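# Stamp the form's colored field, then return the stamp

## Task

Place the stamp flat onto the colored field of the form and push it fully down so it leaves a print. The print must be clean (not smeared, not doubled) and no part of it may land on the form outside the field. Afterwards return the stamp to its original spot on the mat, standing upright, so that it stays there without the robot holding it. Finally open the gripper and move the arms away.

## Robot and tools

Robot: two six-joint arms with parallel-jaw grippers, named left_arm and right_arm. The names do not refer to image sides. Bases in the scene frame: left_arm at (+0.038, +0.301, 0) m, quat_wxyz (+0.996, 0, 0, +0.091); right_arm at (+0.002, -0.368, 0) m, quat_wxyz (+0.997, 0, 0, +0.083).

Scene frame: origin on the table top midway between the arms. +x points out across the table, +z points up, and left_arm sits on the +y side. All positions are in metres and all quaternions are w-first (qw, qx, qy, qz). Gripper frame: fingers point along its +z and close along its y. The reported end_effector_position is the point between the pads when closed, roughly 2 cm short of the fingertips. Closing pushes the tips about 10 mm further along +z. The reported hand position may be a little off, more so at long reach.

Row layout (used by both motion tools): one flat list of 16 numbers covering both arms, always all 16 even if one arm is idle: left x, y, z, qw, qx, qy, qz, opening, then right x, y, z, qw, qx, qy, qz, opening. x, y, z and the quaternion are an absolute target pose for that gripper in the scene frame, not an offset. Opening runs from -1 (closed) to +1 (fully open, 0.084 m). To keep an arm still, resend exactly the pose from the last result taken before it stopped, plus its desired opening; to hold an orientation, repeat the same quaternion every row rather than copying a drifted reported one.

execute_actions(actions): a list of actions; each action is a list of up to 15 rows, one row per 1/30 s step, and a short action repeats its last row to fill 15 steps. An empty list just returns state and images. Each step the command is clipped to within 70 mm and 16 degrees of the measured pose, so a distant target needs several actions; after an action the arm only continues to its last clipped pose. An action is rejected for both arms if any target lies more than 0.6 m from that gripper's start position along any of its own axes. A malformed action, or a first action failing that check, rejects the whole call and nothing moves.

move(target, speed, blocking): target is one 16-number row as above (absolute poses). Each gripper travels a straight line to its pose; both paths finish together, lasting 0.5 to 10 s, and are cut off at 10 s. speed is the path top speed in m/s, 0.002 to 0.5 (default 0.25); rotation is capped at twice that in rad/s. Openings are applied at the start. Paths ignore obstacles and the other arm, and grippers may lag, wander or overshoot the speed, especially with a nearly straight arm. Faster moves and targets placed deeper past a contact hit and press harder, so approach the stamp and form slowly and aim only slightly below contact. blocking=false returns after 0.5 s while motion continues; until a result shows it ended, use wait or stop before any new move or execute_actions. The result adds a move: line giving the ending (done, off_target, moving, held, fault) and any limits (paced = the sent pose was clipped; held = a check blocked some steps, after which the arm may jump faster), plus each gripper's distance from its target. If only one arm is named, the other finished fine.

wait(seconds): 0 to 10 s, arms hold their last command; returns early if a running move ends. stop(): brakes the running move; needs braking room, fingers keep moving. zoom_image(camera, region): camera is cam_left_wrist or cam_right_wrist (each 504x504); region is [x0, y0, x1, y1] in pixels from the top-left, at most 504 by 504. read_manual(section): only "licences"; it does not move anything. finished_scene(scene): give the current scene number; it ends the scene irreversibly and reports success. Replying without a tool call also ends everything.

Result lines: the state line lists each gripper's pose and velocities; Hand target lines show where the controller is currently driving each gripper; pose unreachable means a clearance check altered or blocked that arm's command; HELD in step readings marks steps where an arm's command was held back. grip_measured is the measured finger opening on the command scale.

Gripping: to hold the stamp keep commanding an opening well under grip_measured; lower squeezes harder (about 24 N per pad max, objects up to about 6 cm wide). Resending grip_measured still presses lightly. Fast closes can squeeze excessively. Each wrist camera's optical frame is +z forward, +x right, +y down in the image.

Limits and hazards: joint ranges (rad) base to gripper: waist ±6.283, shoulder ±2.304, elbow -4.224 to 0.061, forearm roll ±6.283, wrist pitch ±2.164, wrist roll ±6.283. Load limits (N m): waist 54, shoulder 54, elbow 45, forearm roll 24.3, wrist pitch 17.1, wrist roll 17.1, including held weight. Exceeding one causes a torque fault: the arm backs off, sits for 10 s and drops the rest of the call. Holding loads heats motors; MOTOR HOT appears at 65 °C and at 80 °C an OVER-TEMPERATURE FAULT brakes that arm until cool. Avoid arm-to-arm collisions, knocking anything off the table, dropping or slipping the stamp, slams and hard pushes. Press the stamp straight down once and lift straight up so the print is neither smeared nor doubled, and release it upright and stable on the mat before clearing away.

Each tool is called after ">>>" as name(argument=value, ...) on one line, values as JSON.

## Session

>>> execute_actions(actions=[])

Scene clock: 0.00 s.
left_arm: end_effector_position=(+0.2960, -0.2776, +0.1469) grip_measured=+1.00 end_effector_quat_wxyz=(-0.425, +0.704, +0.559, -0.110) end_effector_velocity=(+0.000, +0.001, -0.000) end_effector_angular_velocity=(+0.002, +0.000, -0.000) | right_arm: end_effector_position=(+0.2505, -0.6846, +0.3195) grip_measured=+1.00 end_effector_quat_wxyz=(+0.124, +0.574, +0.778, -0.225) end_effector_velocity=(+0.000, +0.000, -0.001) end_effector_angular_velocity=(+0.001, +0.002, +0.001)
Joint positions: left_arm=[-1.217 -1.361 -2.259 -0.31  -1.759 -2.295  0.084] | right_arm=[-0.806  0.173 -0.56  -0.825 -0.632 -1.855  0.084]
Joint velocities: left_arm=[ 0.    -0.     0.001  0.001 -0.001 -0.     0.   ] | right_arm=[ 0.    -0.002  0.    -0.001  0.001  0.    -0.   ]
Hand target (left_arm): +0.296, -0.278, +0.147; -0.425, +0.704, +0.559, -0.110
Hand target (right_arm): +0.251, -0.685, +0.320; +0.124, +0.574, +0.778, -0.225

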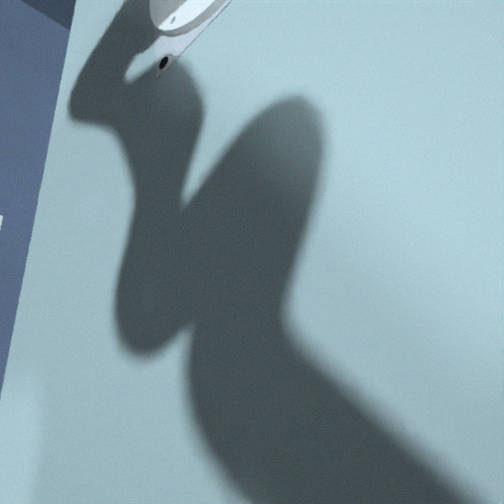

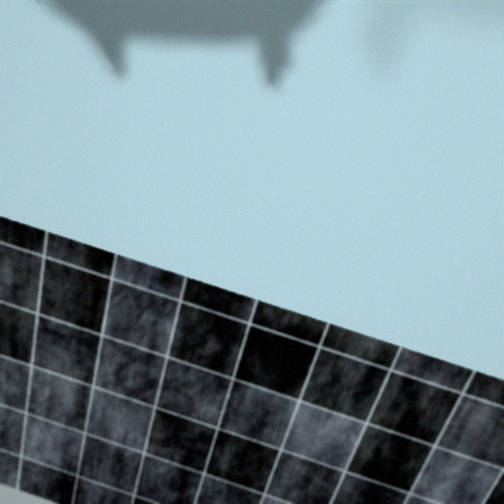

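>>> move(target=[0.45,0.12,0.5,0,0.7071,0.7071,0,1, 0.45,-0.33,0.5,0,0.7071,0.7071,0,1], speed=0.3)

Scene clock: 6.27 s.
left_arm: end_effector_position=(+0.4481, +0.1211, +0.4997) grip_measured=+1.00 end_effector_quat_wxyz=(-0.001, +0.707, +0.707, +0.002) end_effector_velocity=(+0.001, +0.001, +0.002) end_effector_angular_velocity=(-0.003, -0.004, +0.001) | right_arm: end_effector_position=(+0.4493, -0.3298, +0.4999) grip_measured=+1.00 end_effector_quat_wxyz=(-0.000, +0.707, +0.707, +0.001) end_effector_velocity=(+0.000, +0.001, +0.001) end_effector_angular_velocity=(+0.001, -0.000, -0.001)
Joint positions: left_arm=[-0.599  0.008 -1.203  0.005 -1.211 -1.988  0.084] | right_arm=[-0.082  0.008 -1.203  0.001 -1.211 -1.488  0.084]
Joint velocities: left_arm=[ 0.004  0.002 -0.003 -0.001  0.     0.003 -0.   ] | right_arm=[ 0.002 -0.001 -0.002  0.001 -0.001  0.002 -0.   ]
Hand target (left_arm): +0.448, +0.121, +0.500; -0.001, +0.707, +0.707, +0.002
Hand target (right_arm): +0.449, -0.330, +0.500; -0.000, +0.707, +0.707, +0.001
Off the commanded pose (left_arm): 0.002 m, 0 deg.
Off the commanded pose (right_arm): 0.001 m, 0 deg.
move: done

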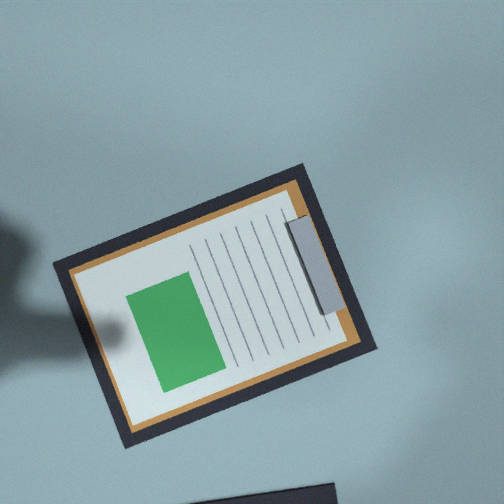

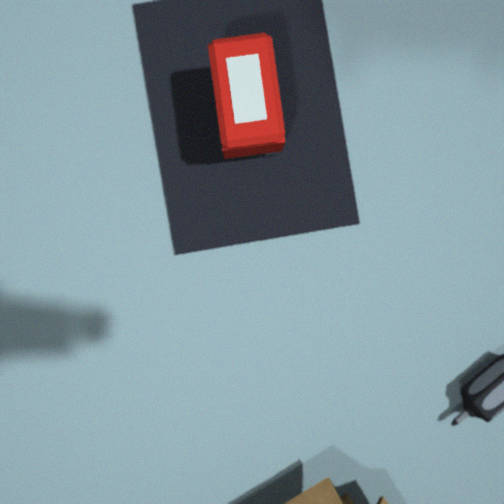

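>>> move(target=[0.414,-0.144,0.16,0,0.6626,0.749,0,1, 0.3,-0.55,0.45,0,0.7071,0.7071,0,1], speed=0.3)

Scene clock: 12.57 s.
left_arm: end_effector_position=(+0.4156, -0.1451, +0.1604) grip_measured=+1.00 end_effector_quat_wxyz=(+0.001, +0.663, +0.749, -0.001) end_effector_velocity=(-0.001, -0.000, -0.003) end_effector_angular_velocity=(+0.004, +0.003, +0.001) | right_arm: end_effector_position=(+0.3003, -0.5498, +0.4499) grip_measured=+1.00 end_effector_quat_wxyz=(-0.000, +0.707, +0.707, -0.000) end_effector_velocity=(-0.001, -0.001, -0.000) end_effector_angular_velocity=(-0.000, +0.000, -0.000)
Joint positions: left_arm=[-1.05  -0.622 -1.197 -0.004 -0.573 -2.556  0.084] | right_arm=[-0.714  0.259 -0.87  -0.001 -1.129 -2.118  0.084]
Joint velocities: left_arm=[-0.002 -0.006 -0.001 -0.    -0.    -0.002 -0.   ] | right_arm=[-0.004 -0.001  0.    -0.     0.001 -0.004  0.   ]
Hand target (left_arm): +0.416, -0.145, +0.160; +0.000, +0.663, +0.749, -0.001
Hand target (right_arm): +0.300, -0.550, +0.450; -0.000, +0.707, +0.707, -0.000
Off the commanded pose (left_arm): 0.002 m, 0 deg.
Off the commanded pose (right_arm): 0.000 m, 0 deg.
move: done

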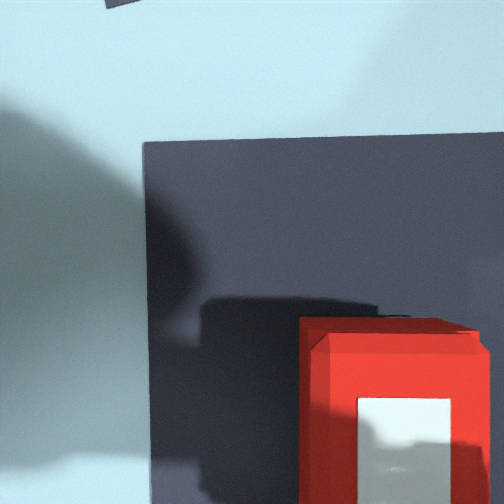

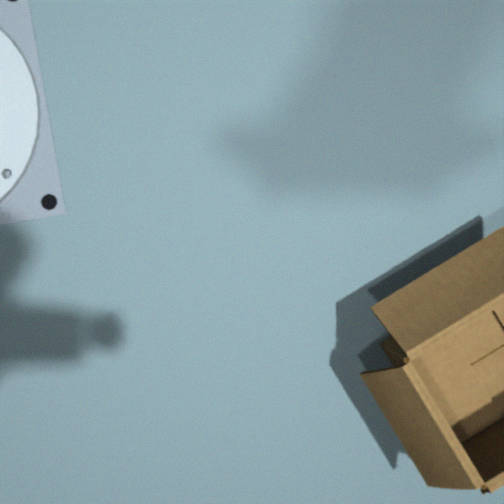

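>>> move(target=[0.421,-0.1444,0.07,0,0.6626,0.749,0,1, 0.3,-0.55,0.45,0,0.7071,0.7071,0,1], speed=0.12)

>>> move(target=[0.421,-0.1444,0.07,0,0.6626,0.749,0,-0.4, 0.3,-0.55,0.45,0,0.7071,0.7071,0,1])

Scene clock: 17.50 s.
left_arm: end_effector_position=(+0.4212, -0.1447, +0.0702) grip_measured=+1.00 end_effector_quat_wxyz=(+0.000, +0.663, +0.749, -0.000) end_effector_velocity=(+0.001, -0.000, -0.001) end_effector_angular_velocity=(-0.000, -0.000, -0.000) | right_arm: end_effector_position=(+0.3000, -0.5500, +0.4500) grip_measured=+1.00 end_effector_quat_wxyz=(-0.000, +0.707, +0.707, -0.000) end_effector_velocity=(+0.000, -0.000, +0.000) end_effector_angular_velocity=(-0.000, -0.000, +0.000)
Joint positions: left_arm=[-1.043 -0.784 -1.211 -0.001 -0.427 -2.553  0.084] | right_arm=[-0.715  0.259 -0.87   0.    -1.129 -2.12   0.084]
Joint velocities: left_arm=[ 0.    -0.004 -0.002  0.     0.002  0.    -0.   ] | right_arm=[ 0.     0.    -0.001 -0.    -0.    -0.     0.   ]
Hand target (left_arm): +0.421, -0.145, +0.070; -0.000, +0.663, +0.749, -0.000
Hand target (right_arm): +0.300, -0.550, +0.450; -0.000, +0.707, +0.707, -0.000
Off the commanded pose (left_arm): 0.000 m, 0 deg.
Off the commanded pose (right_arm): 0.000 m, 0 deg.
move: done

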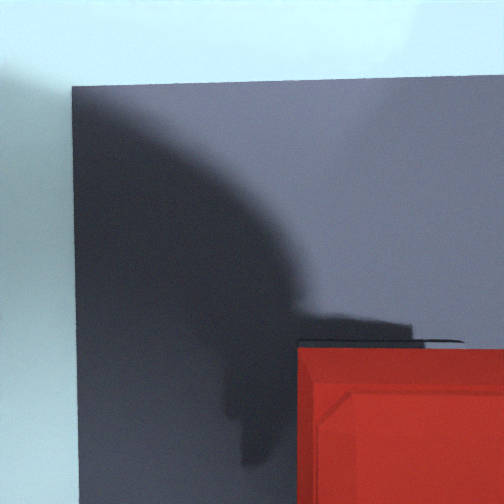

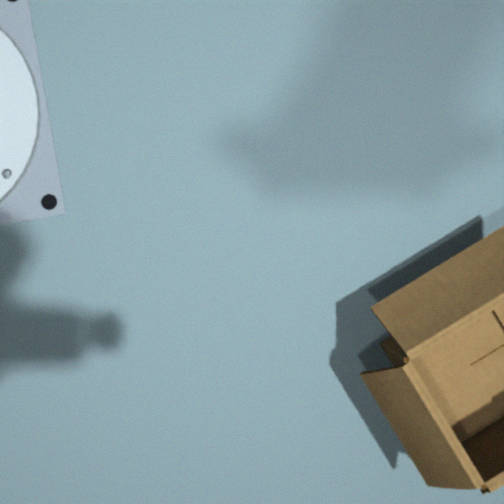

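Scene clock: 18.20 s.
left_arm: end_effector_position=(+0.4211, -0.1446, +0.0702) grip_measured=+0.13 end_effector_quat_wxyz=(+0.000, +0.663, +0.749, -0.000) end_effector_velocity=(-0.001, +0.001, -0.001) end_effector_angular_velocity=(+0.002, +0.002, +0.000) | right_arm: end_effector_position=(+0.3000, -0.5500, +0.4500) grip_measured=+1.00 end_effector_quat_wxyz=(-0.000, +0.707, +0.707, -0.000) end_effector_velocity=(+0.000, +0.000, +0.001) end_effector_angular_velocity=(-0.000, -0.002, -0.001)
Joint positions: left_arm=[-1.043 -0.783 -1.21  -0.    -0.426 -2.553  0.05 ] | right_arm=[-0.715  0.259 -0.87   0.    -1.129 -2.12   0.084]
Joint velocities: left_arm=[ 0.    -0.     0.002 -0.    -0.001 -0.     0.   ] | right_arm=[-0.     0.001 -0.     0.001 -0.     0.    -0.   ]
Hand target (left_arm): +0.421, -0.144, +0.070; -0.000, +0.663, +0.749, -0.000
Hand target (right_arm): +0.300, -0.550, +0.450; -0.000, +0.707, +0.707, -0.000
Off the commanded pose (left_arm): 0.000 m, 0 deg.
Off the commanded pose (right_arm): 0.000 m, 0 deg.
move: done

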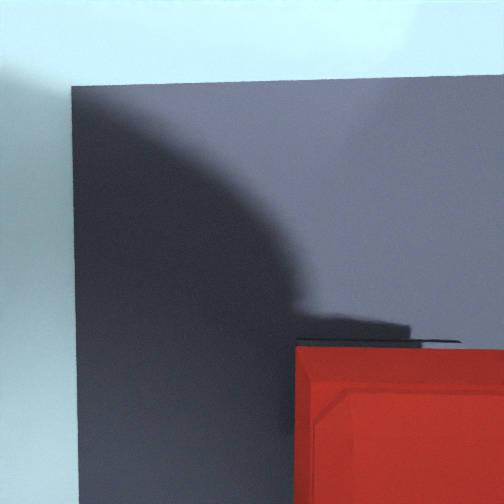

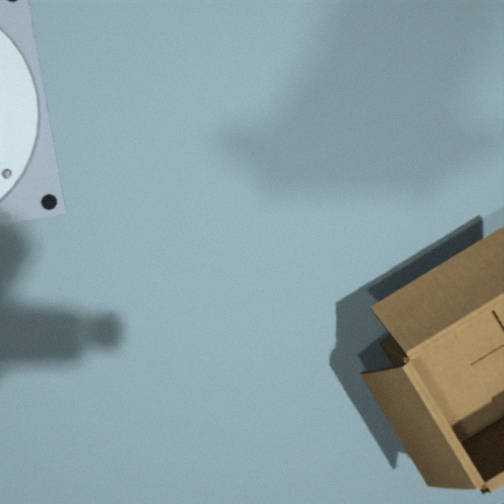

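>>> move(target=[0.421,-0.1444,0.12,0,0.6626,0.749,0,-0.8, 0.3,-0.55,0.45,0,0.7071,0.7071,0,1], speed=0.15)

>>> move(target=[0.341,0.113,0.105,0,0.5657,0.8246,0,-0.8, 0.3,-0.55,0.45,0,0.7071,0.7071,0,1], speed=0.25)

>>> move(target=[0.341,0.113,0.086,0,0.5657,0.8246,0,-0.8, 0.3,-0.55,0.45,0,0.7071,0.7071,0,1], speed=0.1)

>>> zoom_image(camera="cam_left_wrist", region=[240,300,504,400])

Scene clock: 25.67 s.
left_arm: end_effector_position=(+0.4208, -0.1442, +0.1197) grip_measured=+0.13 end_effector_quat_wxyz=(-0.000, +0.663, +0.749, +0.000) end_effector_velocity=(-0.000, -0.000, +0.002) end_effector_angular_velocity=(-0.001, -0.000, -0.001) | right_arm: end_effector_position=(+0.3000, -0.5500, +0.4500) grip_measured=+1.00 end_effector_quat_wxyz=(-0.000, +0.707, +0.707, -0.000) end_effector_velocity=(+0.000, +0.000, -0.001) end_effector_angular_velocity=(+0.002, +0.002, -0.000)
Joint positions: left_arm=[-1.043 -0.695 -1.202  0.    -0.508 -2.554  0.05 ] | right_arm=[-0.715  0.259 -0.87   0.    -1.129 -2.12   0.084]
Joint velocities: left_arm=[-0.001  0.004 -0.    -0.    -0.003  0.     0.   ] | right_arm=[ 0.    -0.002  0.     0.001 -0.    -0.    -0.   ]
Hand target (left_arm): +0.421, -0.144, +0.120; +0.000, +0.663, +0.749, +0.000
Hand target (right_arm): +0.300, -0.550, +0.450; +0.000, +0.707, +0.707, -0.000
Off the commanded pose (left_arm): 0.000 m, 0 deg.
Off the commanded pose (right_arm): 0.000 m, 0 deg.
move: done

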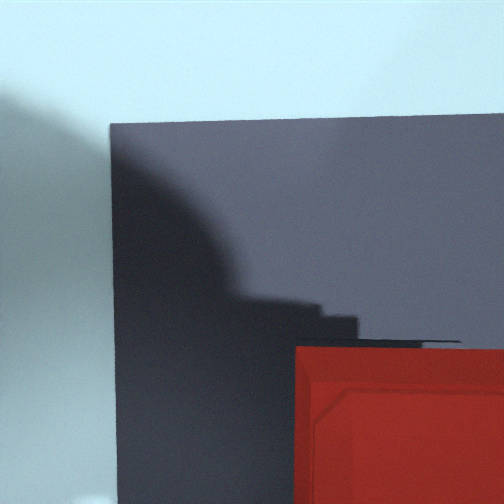

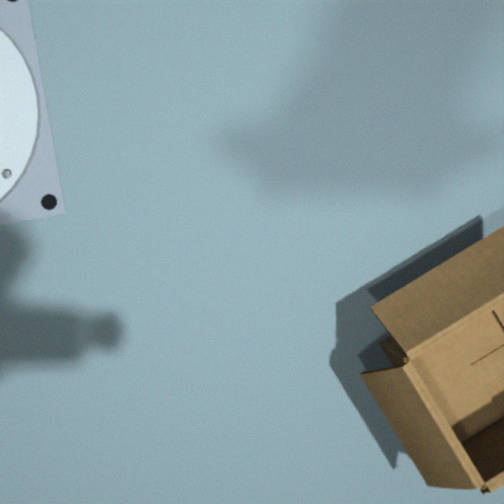

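Scene clock: 27.33 s.
left_arm: end_effector_position=(+0.3406, +0.1126, +0.1044) grip_measured=+0.13 end_effector_quat_wxyz=(+0.000, +0.566, +0.824, +0.000) end_effector_velocity=(+0.000, +0.001, +0.001) end_effector_angular_velocity=(-0.002, +0.000, -0.000) | right_arm: end_effector_position=(+0.3000, -0.5500, +0.4500) grip_measured=+1.00 end_effector_quat_wxyz=(-0.000, +0.707, +0.707, -0.000) end_effector_velocity=(-0.000, +0.000, +0.000) end_effector_angular_velocity=(-0.000, -0.001, -0.000)
Joint positions: left_arm=[-0.74  -0.318 -0.527  0.002 -0.209 -2.498  0.05 ] | right_arm=[-0.715  0.259 -0.87   0.    -1.129 -2.12   0.084]
Joint velocities: left_arm=[ 0.003  0.003  0.002 -0.009 -0.     0.013  0.   ] | right_arm=[ 0.     0.001  0.     0.    -0.     0.    -0.   ]
Hand target (left_arm): +0.340, +0.113, +0.104; -0.000, +0.566, +0.825, +0.000
Hand target (right_arm): +0.300, -0.550, +0.450; +0.000, +0.707, +0.707, -0.000
Off the commanded pose (left_arm): 0.001 m, 0 deg.
Off the commanded pose (right_arm): 0.000 m, 0 deg.
move: done

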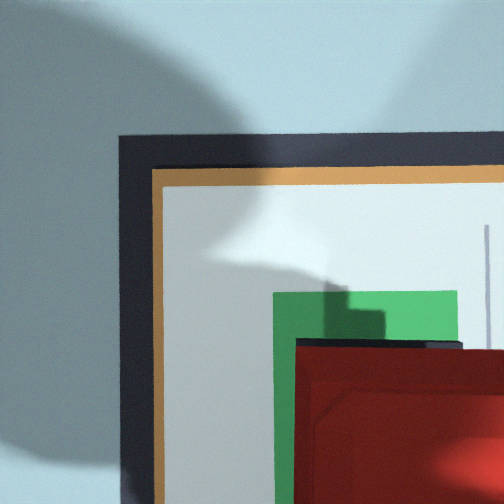

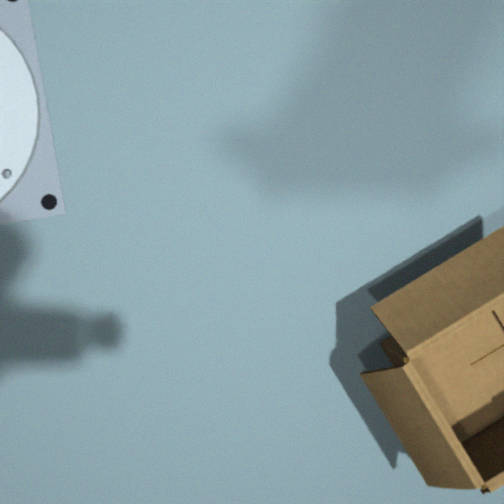

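Scene clock: 28.13 s.
left_arm: end_effector_position=(+0.3411, +0.1129, +0.0861) grip_measured=+0.13 end_effector_quat_wxyz=(+0.000, +0.566, +0.825, -0.000) end_effector_velocity=(-0.000, +0.000, -0.002) end_effector_angular_velocity=(+0.000, +0.001, +0.002) | right_arm: end_effector_position=(+0.3000, -0.5500, +0.4500) grip_measured=+1.00 end_effector_quat_wxyz=(+0.000, +0.707, +0.707, -0.000) end_effector_velocity=(-0.000, +0.000, -0.000) end_effector_angular_velocity=(+0.001, +0.000, -0.000)
Joint positions: left_arm=[-0.738 -0.371 -0.531 -0.    -0.159 -2.494  0.05 ] | right_arm=[-0.715  0.259 -0.87   0.    -1.129 -2.12   0.084]
Joint velocities: left_arm=[ 0.    -0.004 -0.    -0.003  0.003  0.001 -0.   ] | right_arm=[-0.     0.001  0.001  0.001 -0.001 -0.    -0.   ]
Hand target (left_arm): +0.341, +0.113, +0.086; +0.000, +0.566, +0.825, -0.000
Hand target (right_arm): +0.300, -0.550, +0.450; -0.000, +0.707, +0.707, -0.000
Off the commanded pose (left_arm): 0.000 m, 0 deg.
Off the commanded pose (right_arm): 0.000 m, 0 deg.
move: done

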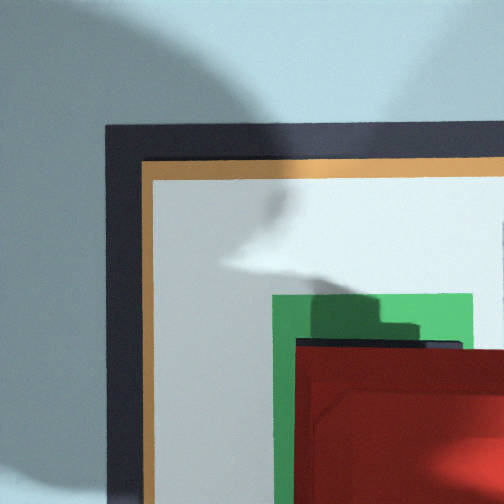

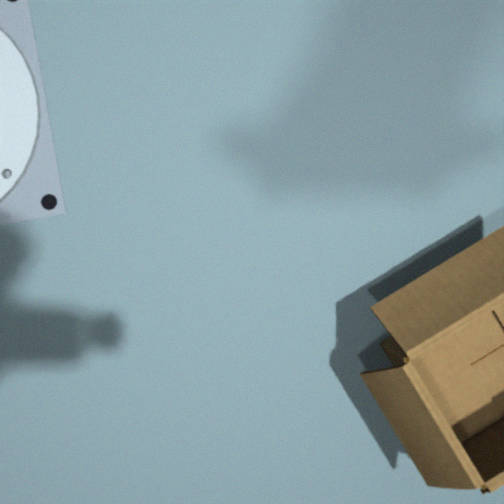

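Region (240, 300, 504, 400) of cam_left_wrist's 504x504 image, scaled by 1.909, with more detail than that image has; it fills the top 191 rows of this view, and the rest is white.

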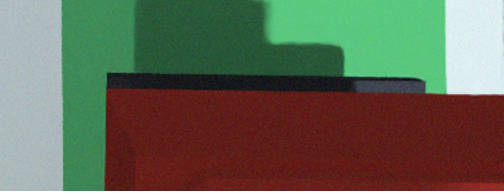

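>>> move(target=[0.3379,0.1213,0.08,0,0.5534,0.8329,0,-0.8, 0.3,-0.55,0.45,0,0.7071,0.7071,0,1], speed=0.05)

>>> zoom_image(camera="cam_left_wrist", region=[240,300,504,400])

Scene clock: 34.87 s.
left_arm: end_effector_position=(+0.3379, +0.1212, +0.0800) grip_measured=+0.13 end_effector_quat_wxyz=(+0.000, +0.554, +0.833, -0.000) end_effector_velocity=(-0.000, +0.001, -0.001) end_effector_angular_velocity=(+0.000, -0.001, +0.003) | right_arm: end_effector_position=(+0.3000, -0.5500, +0.4500) grip_measured=+1.00 end_effector_quat_wxyz=(-0.000, +0.707, +0.707, -0.000) end_effector_velocity=(+0.000, -0.000, -0.000) end_effector_angular_velocity=(+0.001, +0.001, -0.000)
Joint positions: left_arm=[-0.723 -0.379 -0.514 -0.    -0.135 -2.508  0.05 ] | right_arm=[-0.715  0.259 -0.87   0.    -1.129 -2.12   0.084]
Joint velocities: left_arm=[ 0.002 -0.001  0.002  0.004  0.004 -0.005 -0.   ] | right_arm=[-0.    -0.001 -0.001 -0.    -0.001  0.     0.   ]
Hand target (left_arm): +0.338, +0.121, +0.080; -0.000, +0.553, +0.833, -0.000
Hand target (right_arm): +0.300, -0.550, +0.450; -0.000, +0.707, +0.707, -0.000
Off the commanded pose (left_arm): 0.000 m, 0 deg.
Off the commanded pose (right_arm): 0.000 m, 0 deg.
move: done

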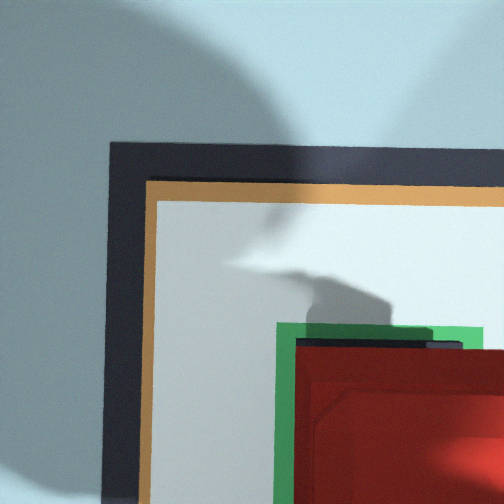

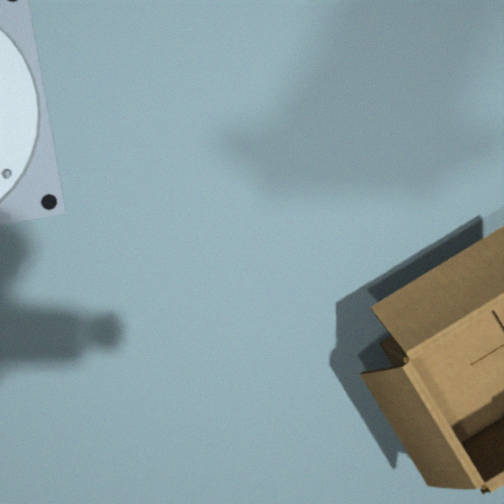

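Region (240, 300, 504, 400) of cam_left_wrist's 504x504 image, scaled by 1.909, with more detail than that image has; it fills the top 191 rows of this view, and the rest is white.

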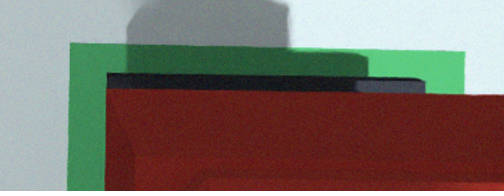

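>>> move(target=[0.3379,0.1213,0.074,0,0.5534,0.8329,0,-1, 0.3,-0.55,0.45,0,0.7071,0.7071,0,1], speed=0.03)

>>> move(target=[0.3379,0.1213,0.046,0,0.5534,0.8329,0,-1, 0.3,-0.55,0.45,0,0.7071,0.7071,0,1], speed=0.025)

>>> move(target=[0.3379,0.1213,0.042,0,0.5534,0.8329,0,-1, 0.3,-0.55,0.45,0,0.7071,0.7071,0,1], speed=0.01)

Scene clock: 39.00 s.
left_arm: end_effector_position=(+0.3379, +0.1213, +0.0741) grip_measured=+0.13 end_effector_quat_wxyz=(-0.000, +0.553, +0.833, -0.000) end_effector_velocity=(+0.001, -0.000, -0.002) end_effector_angular_velocity=(-0.001, -0.001, -0.000) | right_arm: end_effector_position=(+0.3000, -0.5500, +0.4500) grip_measured=+1.00 end_effector_quat_wxyz=(+0.000, +0.707, +0.707, +0.000) end_effector_velocity=(+0.000, +0.000, -0.000) end_effector_angular_velocity=(+0.000, -0.000, -0.000)
Joint positions: left_arm=[-0.722 -0.396 -0.516 -0.    -0.119 -2.509  0.05 ] | right_arm=[-0.715  0.259 -0.87   0.    -1.129 -2.12   0.084]
Joint velocities: left_arm=[-0.    -0.005 -0.001  0.     0.005 -0.     0.   ] | right_arm=[ 0.    -0.001 -0.     0.001  0.    -0.     0.   ]
Hand target (left_arm): +0.338, +0.121, +0.074; +0.000, +0.553, +0.833, -0.000
Hand target (right_arm): +0.300, -0.550, +0.450; -0.000, +0.707, +0.707, -0.000
Off the commanded pose (left_arm): 0.000 m, 0 deg.
Off the commanded pose (right_arm): 0.000 m, 0 deg.
move: done

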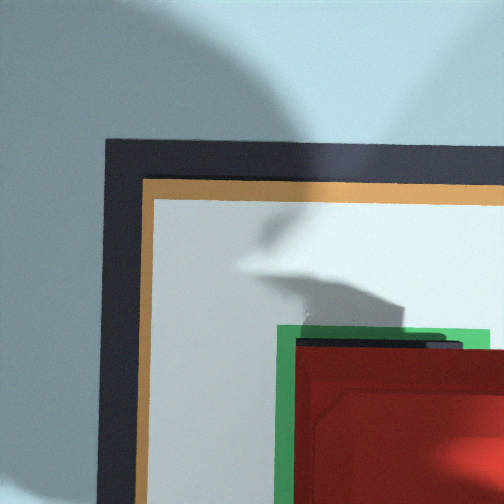

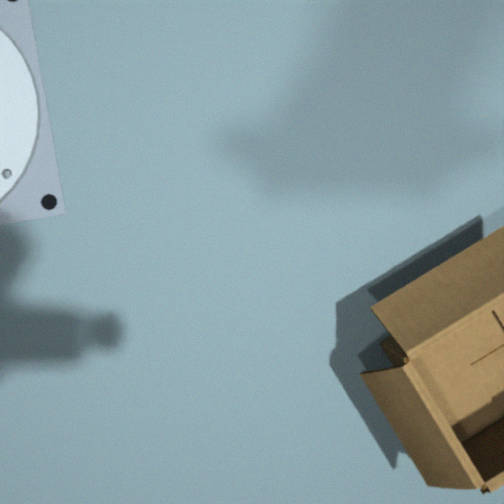

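Scene clock: 40.43 s.
left_arm: end_effector_position=(+0.3379, +0.1213, +0.0461) grip_measured=+0.13 end_effector_quat_wxyz=(-0.000, +0.553, +0.833, -0.000) end_effector_velocity=(+0.001, -0.001, -0.001) end_effector_angular_velocity=(-0.001, -0.002, -0.002) | right_arm: end_effector_position=(+0.3000, -0.5500, +0.4500) grip_measured=+1.00 end_effector_quat_wxyz=(-0.000, +0.707, +0.707, -0.000) end_effector_velocity=(-0.001, +0.000, +0.000) end_effector_angular_velocity=(-0.001, -0.002, +0.000)
Joint positions: left_arm=[-0.722 -0.483 -0.528 -0.002 -0.045 -2.506  0.05 ] | right_arm=[-0.715  0.259 -0.87   0.    -1.129 -2.12   0.084]
Joint velocities: left_arm=[-0.001 -0.005 -0.004 -0.001  0.003  0.003  0.   ] | right_arm=[ 0.     0.003  0.002 -0.     0.    -0.    -0.   ]
Hand target (left_arm): +0.338, +0.121, +0.046; +0.000, +0.553, +0.833, -0.000
Hand target (right_arm): +0.300, -0.550, +0.450; +0.000, +0.707, +0.707, -0.000
Off the commanded pose (left_arm): 0.000 m, 0 deg.
Off the commanded pose (right_arm): 0.000 m, 0 deg.
move: done

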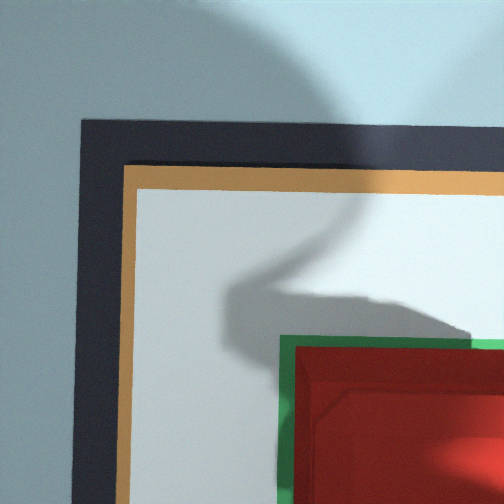

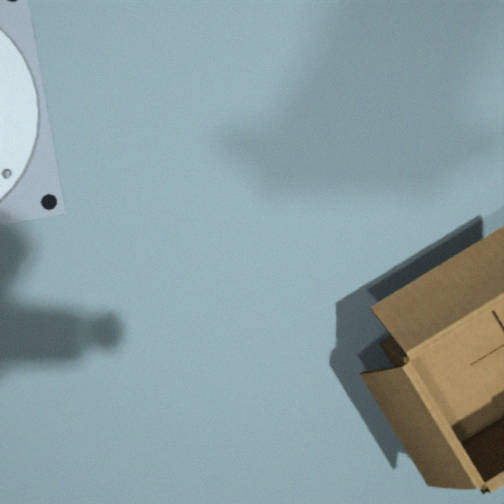

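Scene clock: 41.13 s.
left_arm: end_effector_position=(+0.3381, +0.1211, +0.0423) grip_measured=+0.13 end_effector_quat_wxyz=(+0.000, +0.553, +0.833, -0.000) end_effector_velocity=(-0.001, +0.001, -0.002) end_effector_angular_velocity=(+0.000, +0.000, -0.001) | right_arm: end_effector_position=(+0.3000, -0.5500, +0.4500) grip_measured=+1.00 end_effector_quat_wxyz=(-0.000, +0.707, +0.707, -0.000) end_effector_velocity=(-0.001, +0.000, +0.000) end_effector_angular_velocity=(-0.001, -0.001, +0.000)
Joint positions: left_arm=[-0.723 -0.495 -0.531 -0.002 -0.035 -2.507  0.05 ] | right_arm=[-0.715  0.259 -0.87   0.    -1.129 -2.12   0.084]
Joint velocities: left_arm=[ 0.001 -0.006  0.001  0.003  0.007 -0.001 -0.   ] | right_arm=[ 0.     0.002  0.001 -0.    -0.    -0.    -0.   ]
Hand target (left_arm): +0.338, +0.121, +0.042; -0.000, +0.553, +0.833, -0.000
Hand target (right_arm): +0.300, -0.550, +0.450; +0.000, +0.707, +0.707, -0.000
Off the commanded pose (left_arm): 0.000 m, 0 deg.
Off the commanded pose (right_arm): 0.000 m, 0 deg.
move: done

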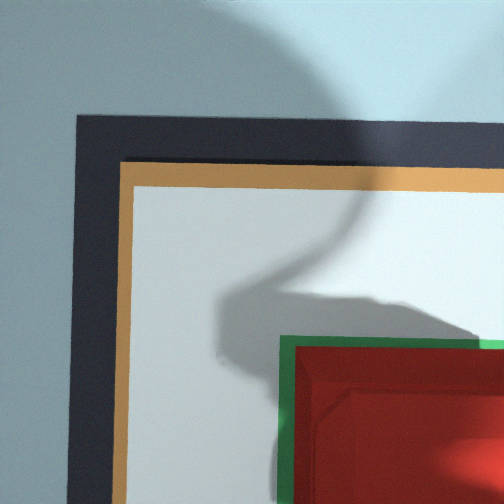

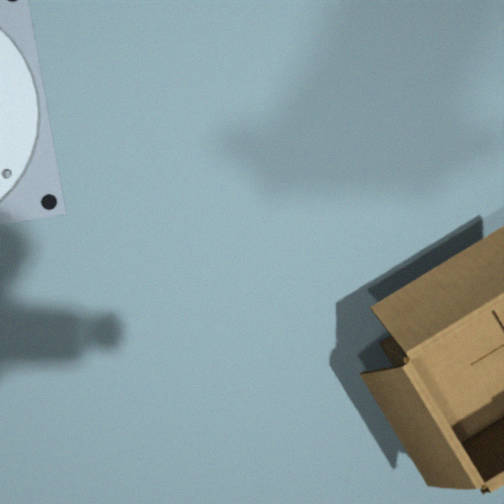

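>>> move(target=[0.3379,0.1213,0.0395,0,0.5534,0.8329,0,-1, 0.3,-0.55,0.45,0,0.7071,0.7071,0,1], speed=0.01)

>>> zoom_image(camera="cam_left_wrist", region=[270,320,400,450])

Scene clock: 43.87 s.
left_arm: end_effector_position=(+0.3379, +0.1213, +0.0396) grip_measured=+0.13 end_effector_quat_wxyz=(-0.000, +0.553, +0.833, -0.000) end_effector_velocity=(+0.001, -0.001, -0.000) end_effector_angular_velocity=(-0.001, -0.001, +0.000) | right_arm: end_effector_position=(+0.3000, -0.5500, +0.4500) grip_measured=+1.00 end_effector_quat_wxyz=(+0.000, +0.707, +0.707, +0.000) end_effector_velocity=(-0.000, -0.000, +0.000) end_effector_angular_velocity=(-0.000, -0.001, +0.000)
Joint positions: left_arm=[-0.722 -0.503 -0.532 -0.001 -0.028 -2.508  0.05 ] | right_arm=[-0.715  0.259 -0.87   0.    -1.129 -2.12   0.084]
Joint velocities: left_arm=[ 0.    -0.003 -0.003  0.001  0.001 -0.001  0.   ] | right_arm=[-0.     0.001 -0.    -0.    -0.    -0.     0.   ]
Hand target (left_arm): +0.338, +0.121, +0.039; +0.000, +0.553, +0.833, -0.000
Hand target (right_arm): +0.300, -0.550, +0.450; -0.000, +0.707, +0.707, -0.000
Off the commanded pose (left_arm): 0.000 m, 0 deg.
Off the commanded pose (right_arm): 0.000 m, 0 deg.
move: done

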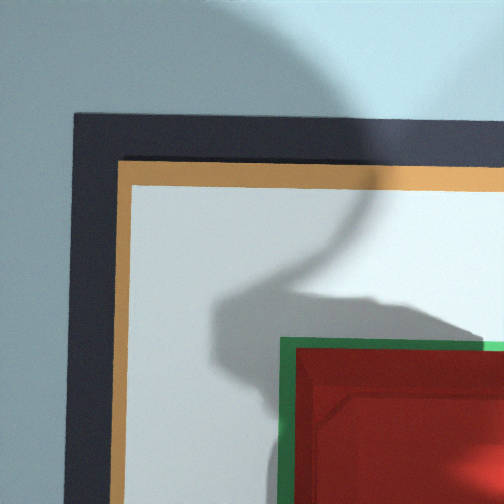

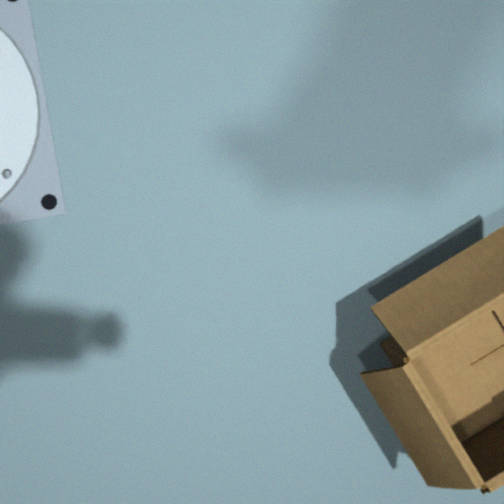

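Region (270, 320, 400, 450) of cam_left_wrist's 504x504 image, scaled by 3.877, with more detail than that image has.

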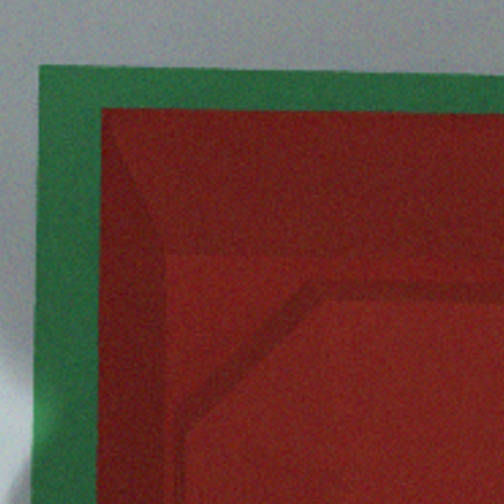

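>>> move(target=[0.3379,0.1213,0.085,0,0.5534,0.8329,0,-1, 0.3,-0.55,0.45,0,0.7071,0.7071,0,1], speed=0.05)

>>> move(target=[0.345,0.10,0.125,0,0.5534,0.8329,0,-1, 0.3,-0.55,0.45,0,0.7071,0.7071,0,1], speed=0.2)

>>> move(target=[0.4215,-0.1444,0.1,0,0.6626,0.749,0,-1, 0.3,-0.55,0.45,0,0.7071,0.7071,0,1], speed=0.25)

>>> move(target=[0.4215,-0.1444,0.066,0,0.6626,0.749,0,-1, 0.3,-0.55,0.45,0,0.7071,0.7071,0,1], speed=0.07)

Scene clock: 48.93 s.
left_arm: end_effector_position=(+0.3378, +0.1215, +0.0849) grip_measured=+0.13 end_effector_quat_wxyz=(-0.000, +0.553, +0.833, +0.000) end_effector_velocity=(+0.000, -0.000, +0.002) end_effector_angular_velocity=(-0.001, -0.001, +0.001) | right_arm: end_effector_position=(+0.3000, -0.5500, +0.4500) grip_measured=+1.00 end_effector_quat_wxyz=(-0.000, +0.707, +0.707, +0.000) end_effector_velocity=(-0.000, +0.000, +0.000) end_effector_angular_velocity=(+0.000, +0.000, -0.000)
Joint positions: left_arm=[-0.722 -0.364 -0.512  0.002 -0.149 -2.511  0.05 ] | right_arm=[-0.715  0.259 -0.87   0.    -1.129 -2.12   0.084]
Joint velocities: left_arm=[-0.     0.005 -0.    -0.001 -0.005 -0.001  0.   ] | right_arm=[-0.     0.001 -0.     0.    -0.001  0.     0.   ]
Hand target (left_arm): +0.338, +0.121, +0.085; -0.000, +0.553, +0.833, +0.000
Hand target (right_arm): +0.300, -0.550, +0.450; +0.000, +0.707, +0.707, -0.000
Off the commanded pose (left_arm): 0.000 m, 0 deg.
Off the commanded pose (right_arm): 0.000 m, 0 deg.
move: done

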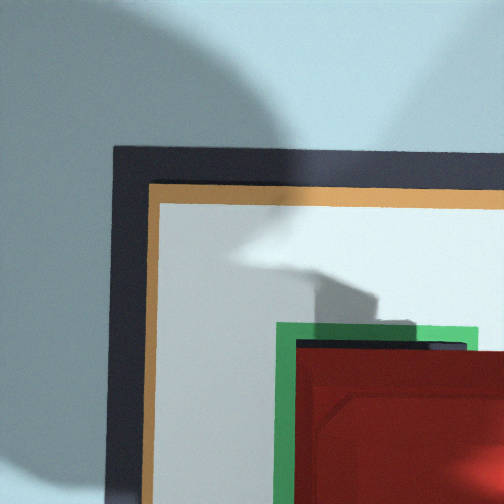

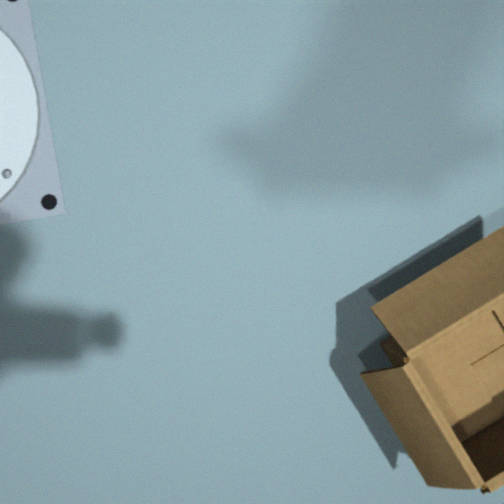

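Scene clock: 49.80 s.
left_arm: end_effector_position=(+0.3448, +0.1003, +0.1249) grip_measured=+0.13 end_effector_quat_wxyz=(-0.000, +0.553, +0.833, +0.000) end_effector_velocity=(+0.001, -0.001, +0.002) end_effector_angular_velocity=(-0.000, -0.001, +0.000) | right_arm: end_effector_position=(+0.3000, -0.5500, +0.4500) grip_measured=+1.00 end_effector_quat_wxyz=(-0.000, +0.707, +0.707, +0.000) end_effector_velocity=(-0.000, +0.000, -0.001) end_effector_angular_velocity=(+0.002, +0.002, -0.000)
Joint positions: left_arm=[-0.762 -0.28  -0.554  0.    -0.274 -2.549  0.05 ] | right_arm=[-0.715  0.259 -0.87   0.    -1.129 -2.12   0.084]
Joint velocities: left_arm=[-0.002  0.003 -0.003  0.003 -0.004 -0.005  0.   ] | right_arm=[-0.    -0.001  0.002  0.    -0.     0.    -0.   ]
Hand target (left_arm): +0.345, +0.100, +0.125; +0.000, +0.553, +0.833, +0.000
Hand target (right_arm): +0.300, -0.550, +0.450; +0.000, +0.707, +0.707, -0.000
Off the commanded pose (left_arm): 0.000 m, 0 deg.
Off the commanded pose (right_arm): 0.000 m, 0 deg.
move: done

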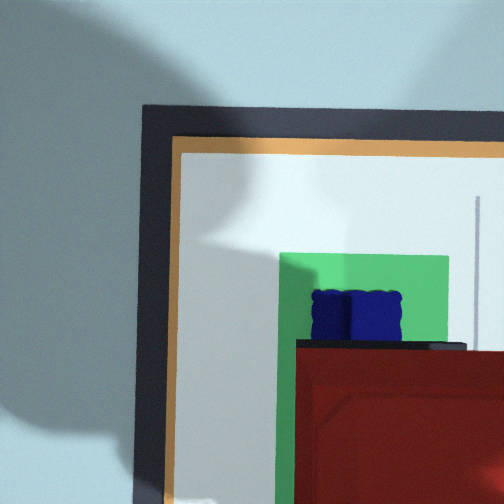

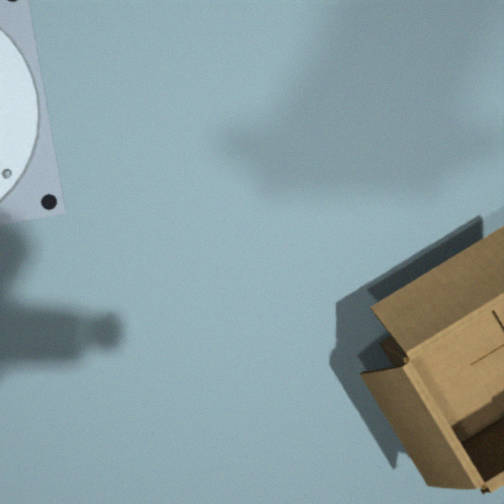

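Scene clock: 51.40 s.
left_arm: end_effector_position=(+0.4219, -0.1441, +0.1006) grip_measured=+0.13 end_effector_quat_wxyz=(+0.000, +0.662, +0.749, -0.000) end_effector_velocity=(+0.002, -0.003, +0.000) end_effector_angular_velocity=(-0.001, -0.001, -0.003) | right_arm: end_effector_position=(+0.3000, -0.5500, +0.4500) grip_measured=+1.00 end_effector_quat_wxyz=(-0.000, +0.707, +0.707, -0.000) end_effector_velocity=(-0.000, -0.000, +0.000) end_effector_angular_velocity=(-0.001, -0.000, +0.000)
Joint positions: left_arm=[-1.041 -0.729 -1.205 -0.001 -0.476 -2.552  0.05 ] | right_arm=[-0.715  0.259 -0.87   0.    -1.129 -2.12   0.084]
Joint velocities: left_arm=[-0.001 -0.005 -0.009  0.001 -0.003  0.001  0.   ] | right_arm=[ 0.  0.  0. -0. -0.  0. -0.]
Hand target (left_arm): +0.422, -0.144, +0.101; +0.000, +0.663, +0.749, -0.000
Hand target (right_arm): +0.300, -0.550, +0.450; +0.000, +0.707, +0.707, -0.000
Off the commanded pose (left_arm): 0.001 m, 0 deg.
Off the commanded pose (right_arm): 0.000 m, 0 deg.
move: done

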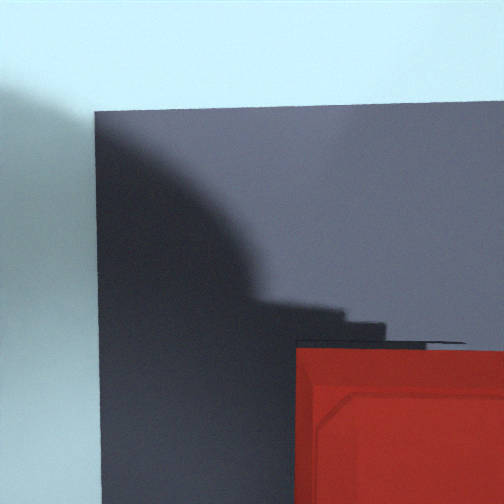

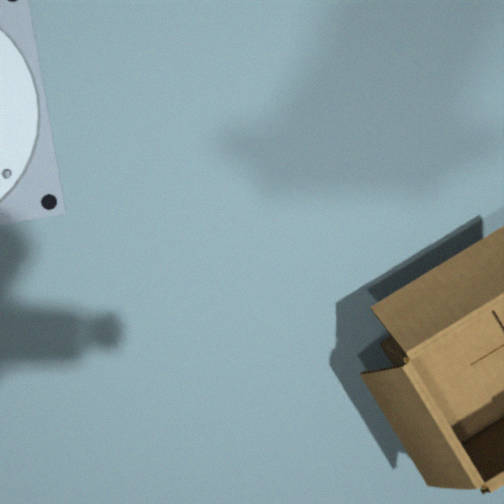

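Scene clock: 52.27 s.
left_arm: end_effector_position=(+0.4216, -0.1446, +0.0662) grip_measured=+0.13 end_effector_quat_wxyz=(+0.000, +0.663, +0.749, -0.000) end_effector_velocity=(+0.000, -0.000, -0.002) end_effector_angular_velocity=(-0.000, -0.000, +0.000) | right_arm: end_effector_position=(+0.3000, -0.5500, +0.4500) grip_measured=+1.00 end_effector_quat_wxyz=(-0.000, +0.707, +0.707, +0.000) end_effector_velocity=(-0.000, +0.000, -0.001) end_effector_angular_velocity=(+0.000, +0.001, -0.000)
Joint positions: left_arm=[-1.042 -0.791 -1.213 -0.    -0.421 -2.552  0.05 ] | right_arm=[-0.715  0.259 -0.87   0.    -1.129 -2.12   0.084]
Joint velocities: left_arm=[-0.    -0.004 -0.001 -0.     0.003 -0.     0.   ] | right_arm=[-0.    -0.     0.001 -0.     0.     0.     0.   ]
Hand target (left_arm): +0.422, -0.144, +0.066; -0.000, +0.663, +0.749, -0.000
Hand target (right_arm): +0.300, -0.550, +0.450; +0.000, +0.707, +0.707, -0.000
Off the commanded pose (left_arm): 0.000 m, 0 deg.
Off the commanded pose (right_arm): 0.000 m, 0 deg.
move: done

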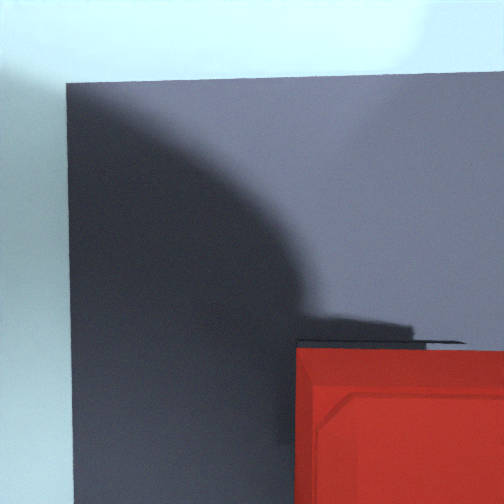

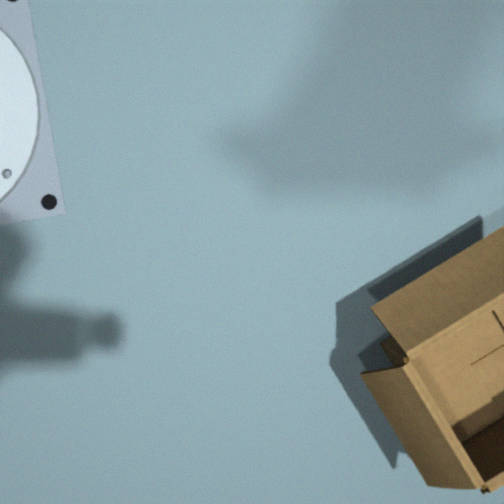

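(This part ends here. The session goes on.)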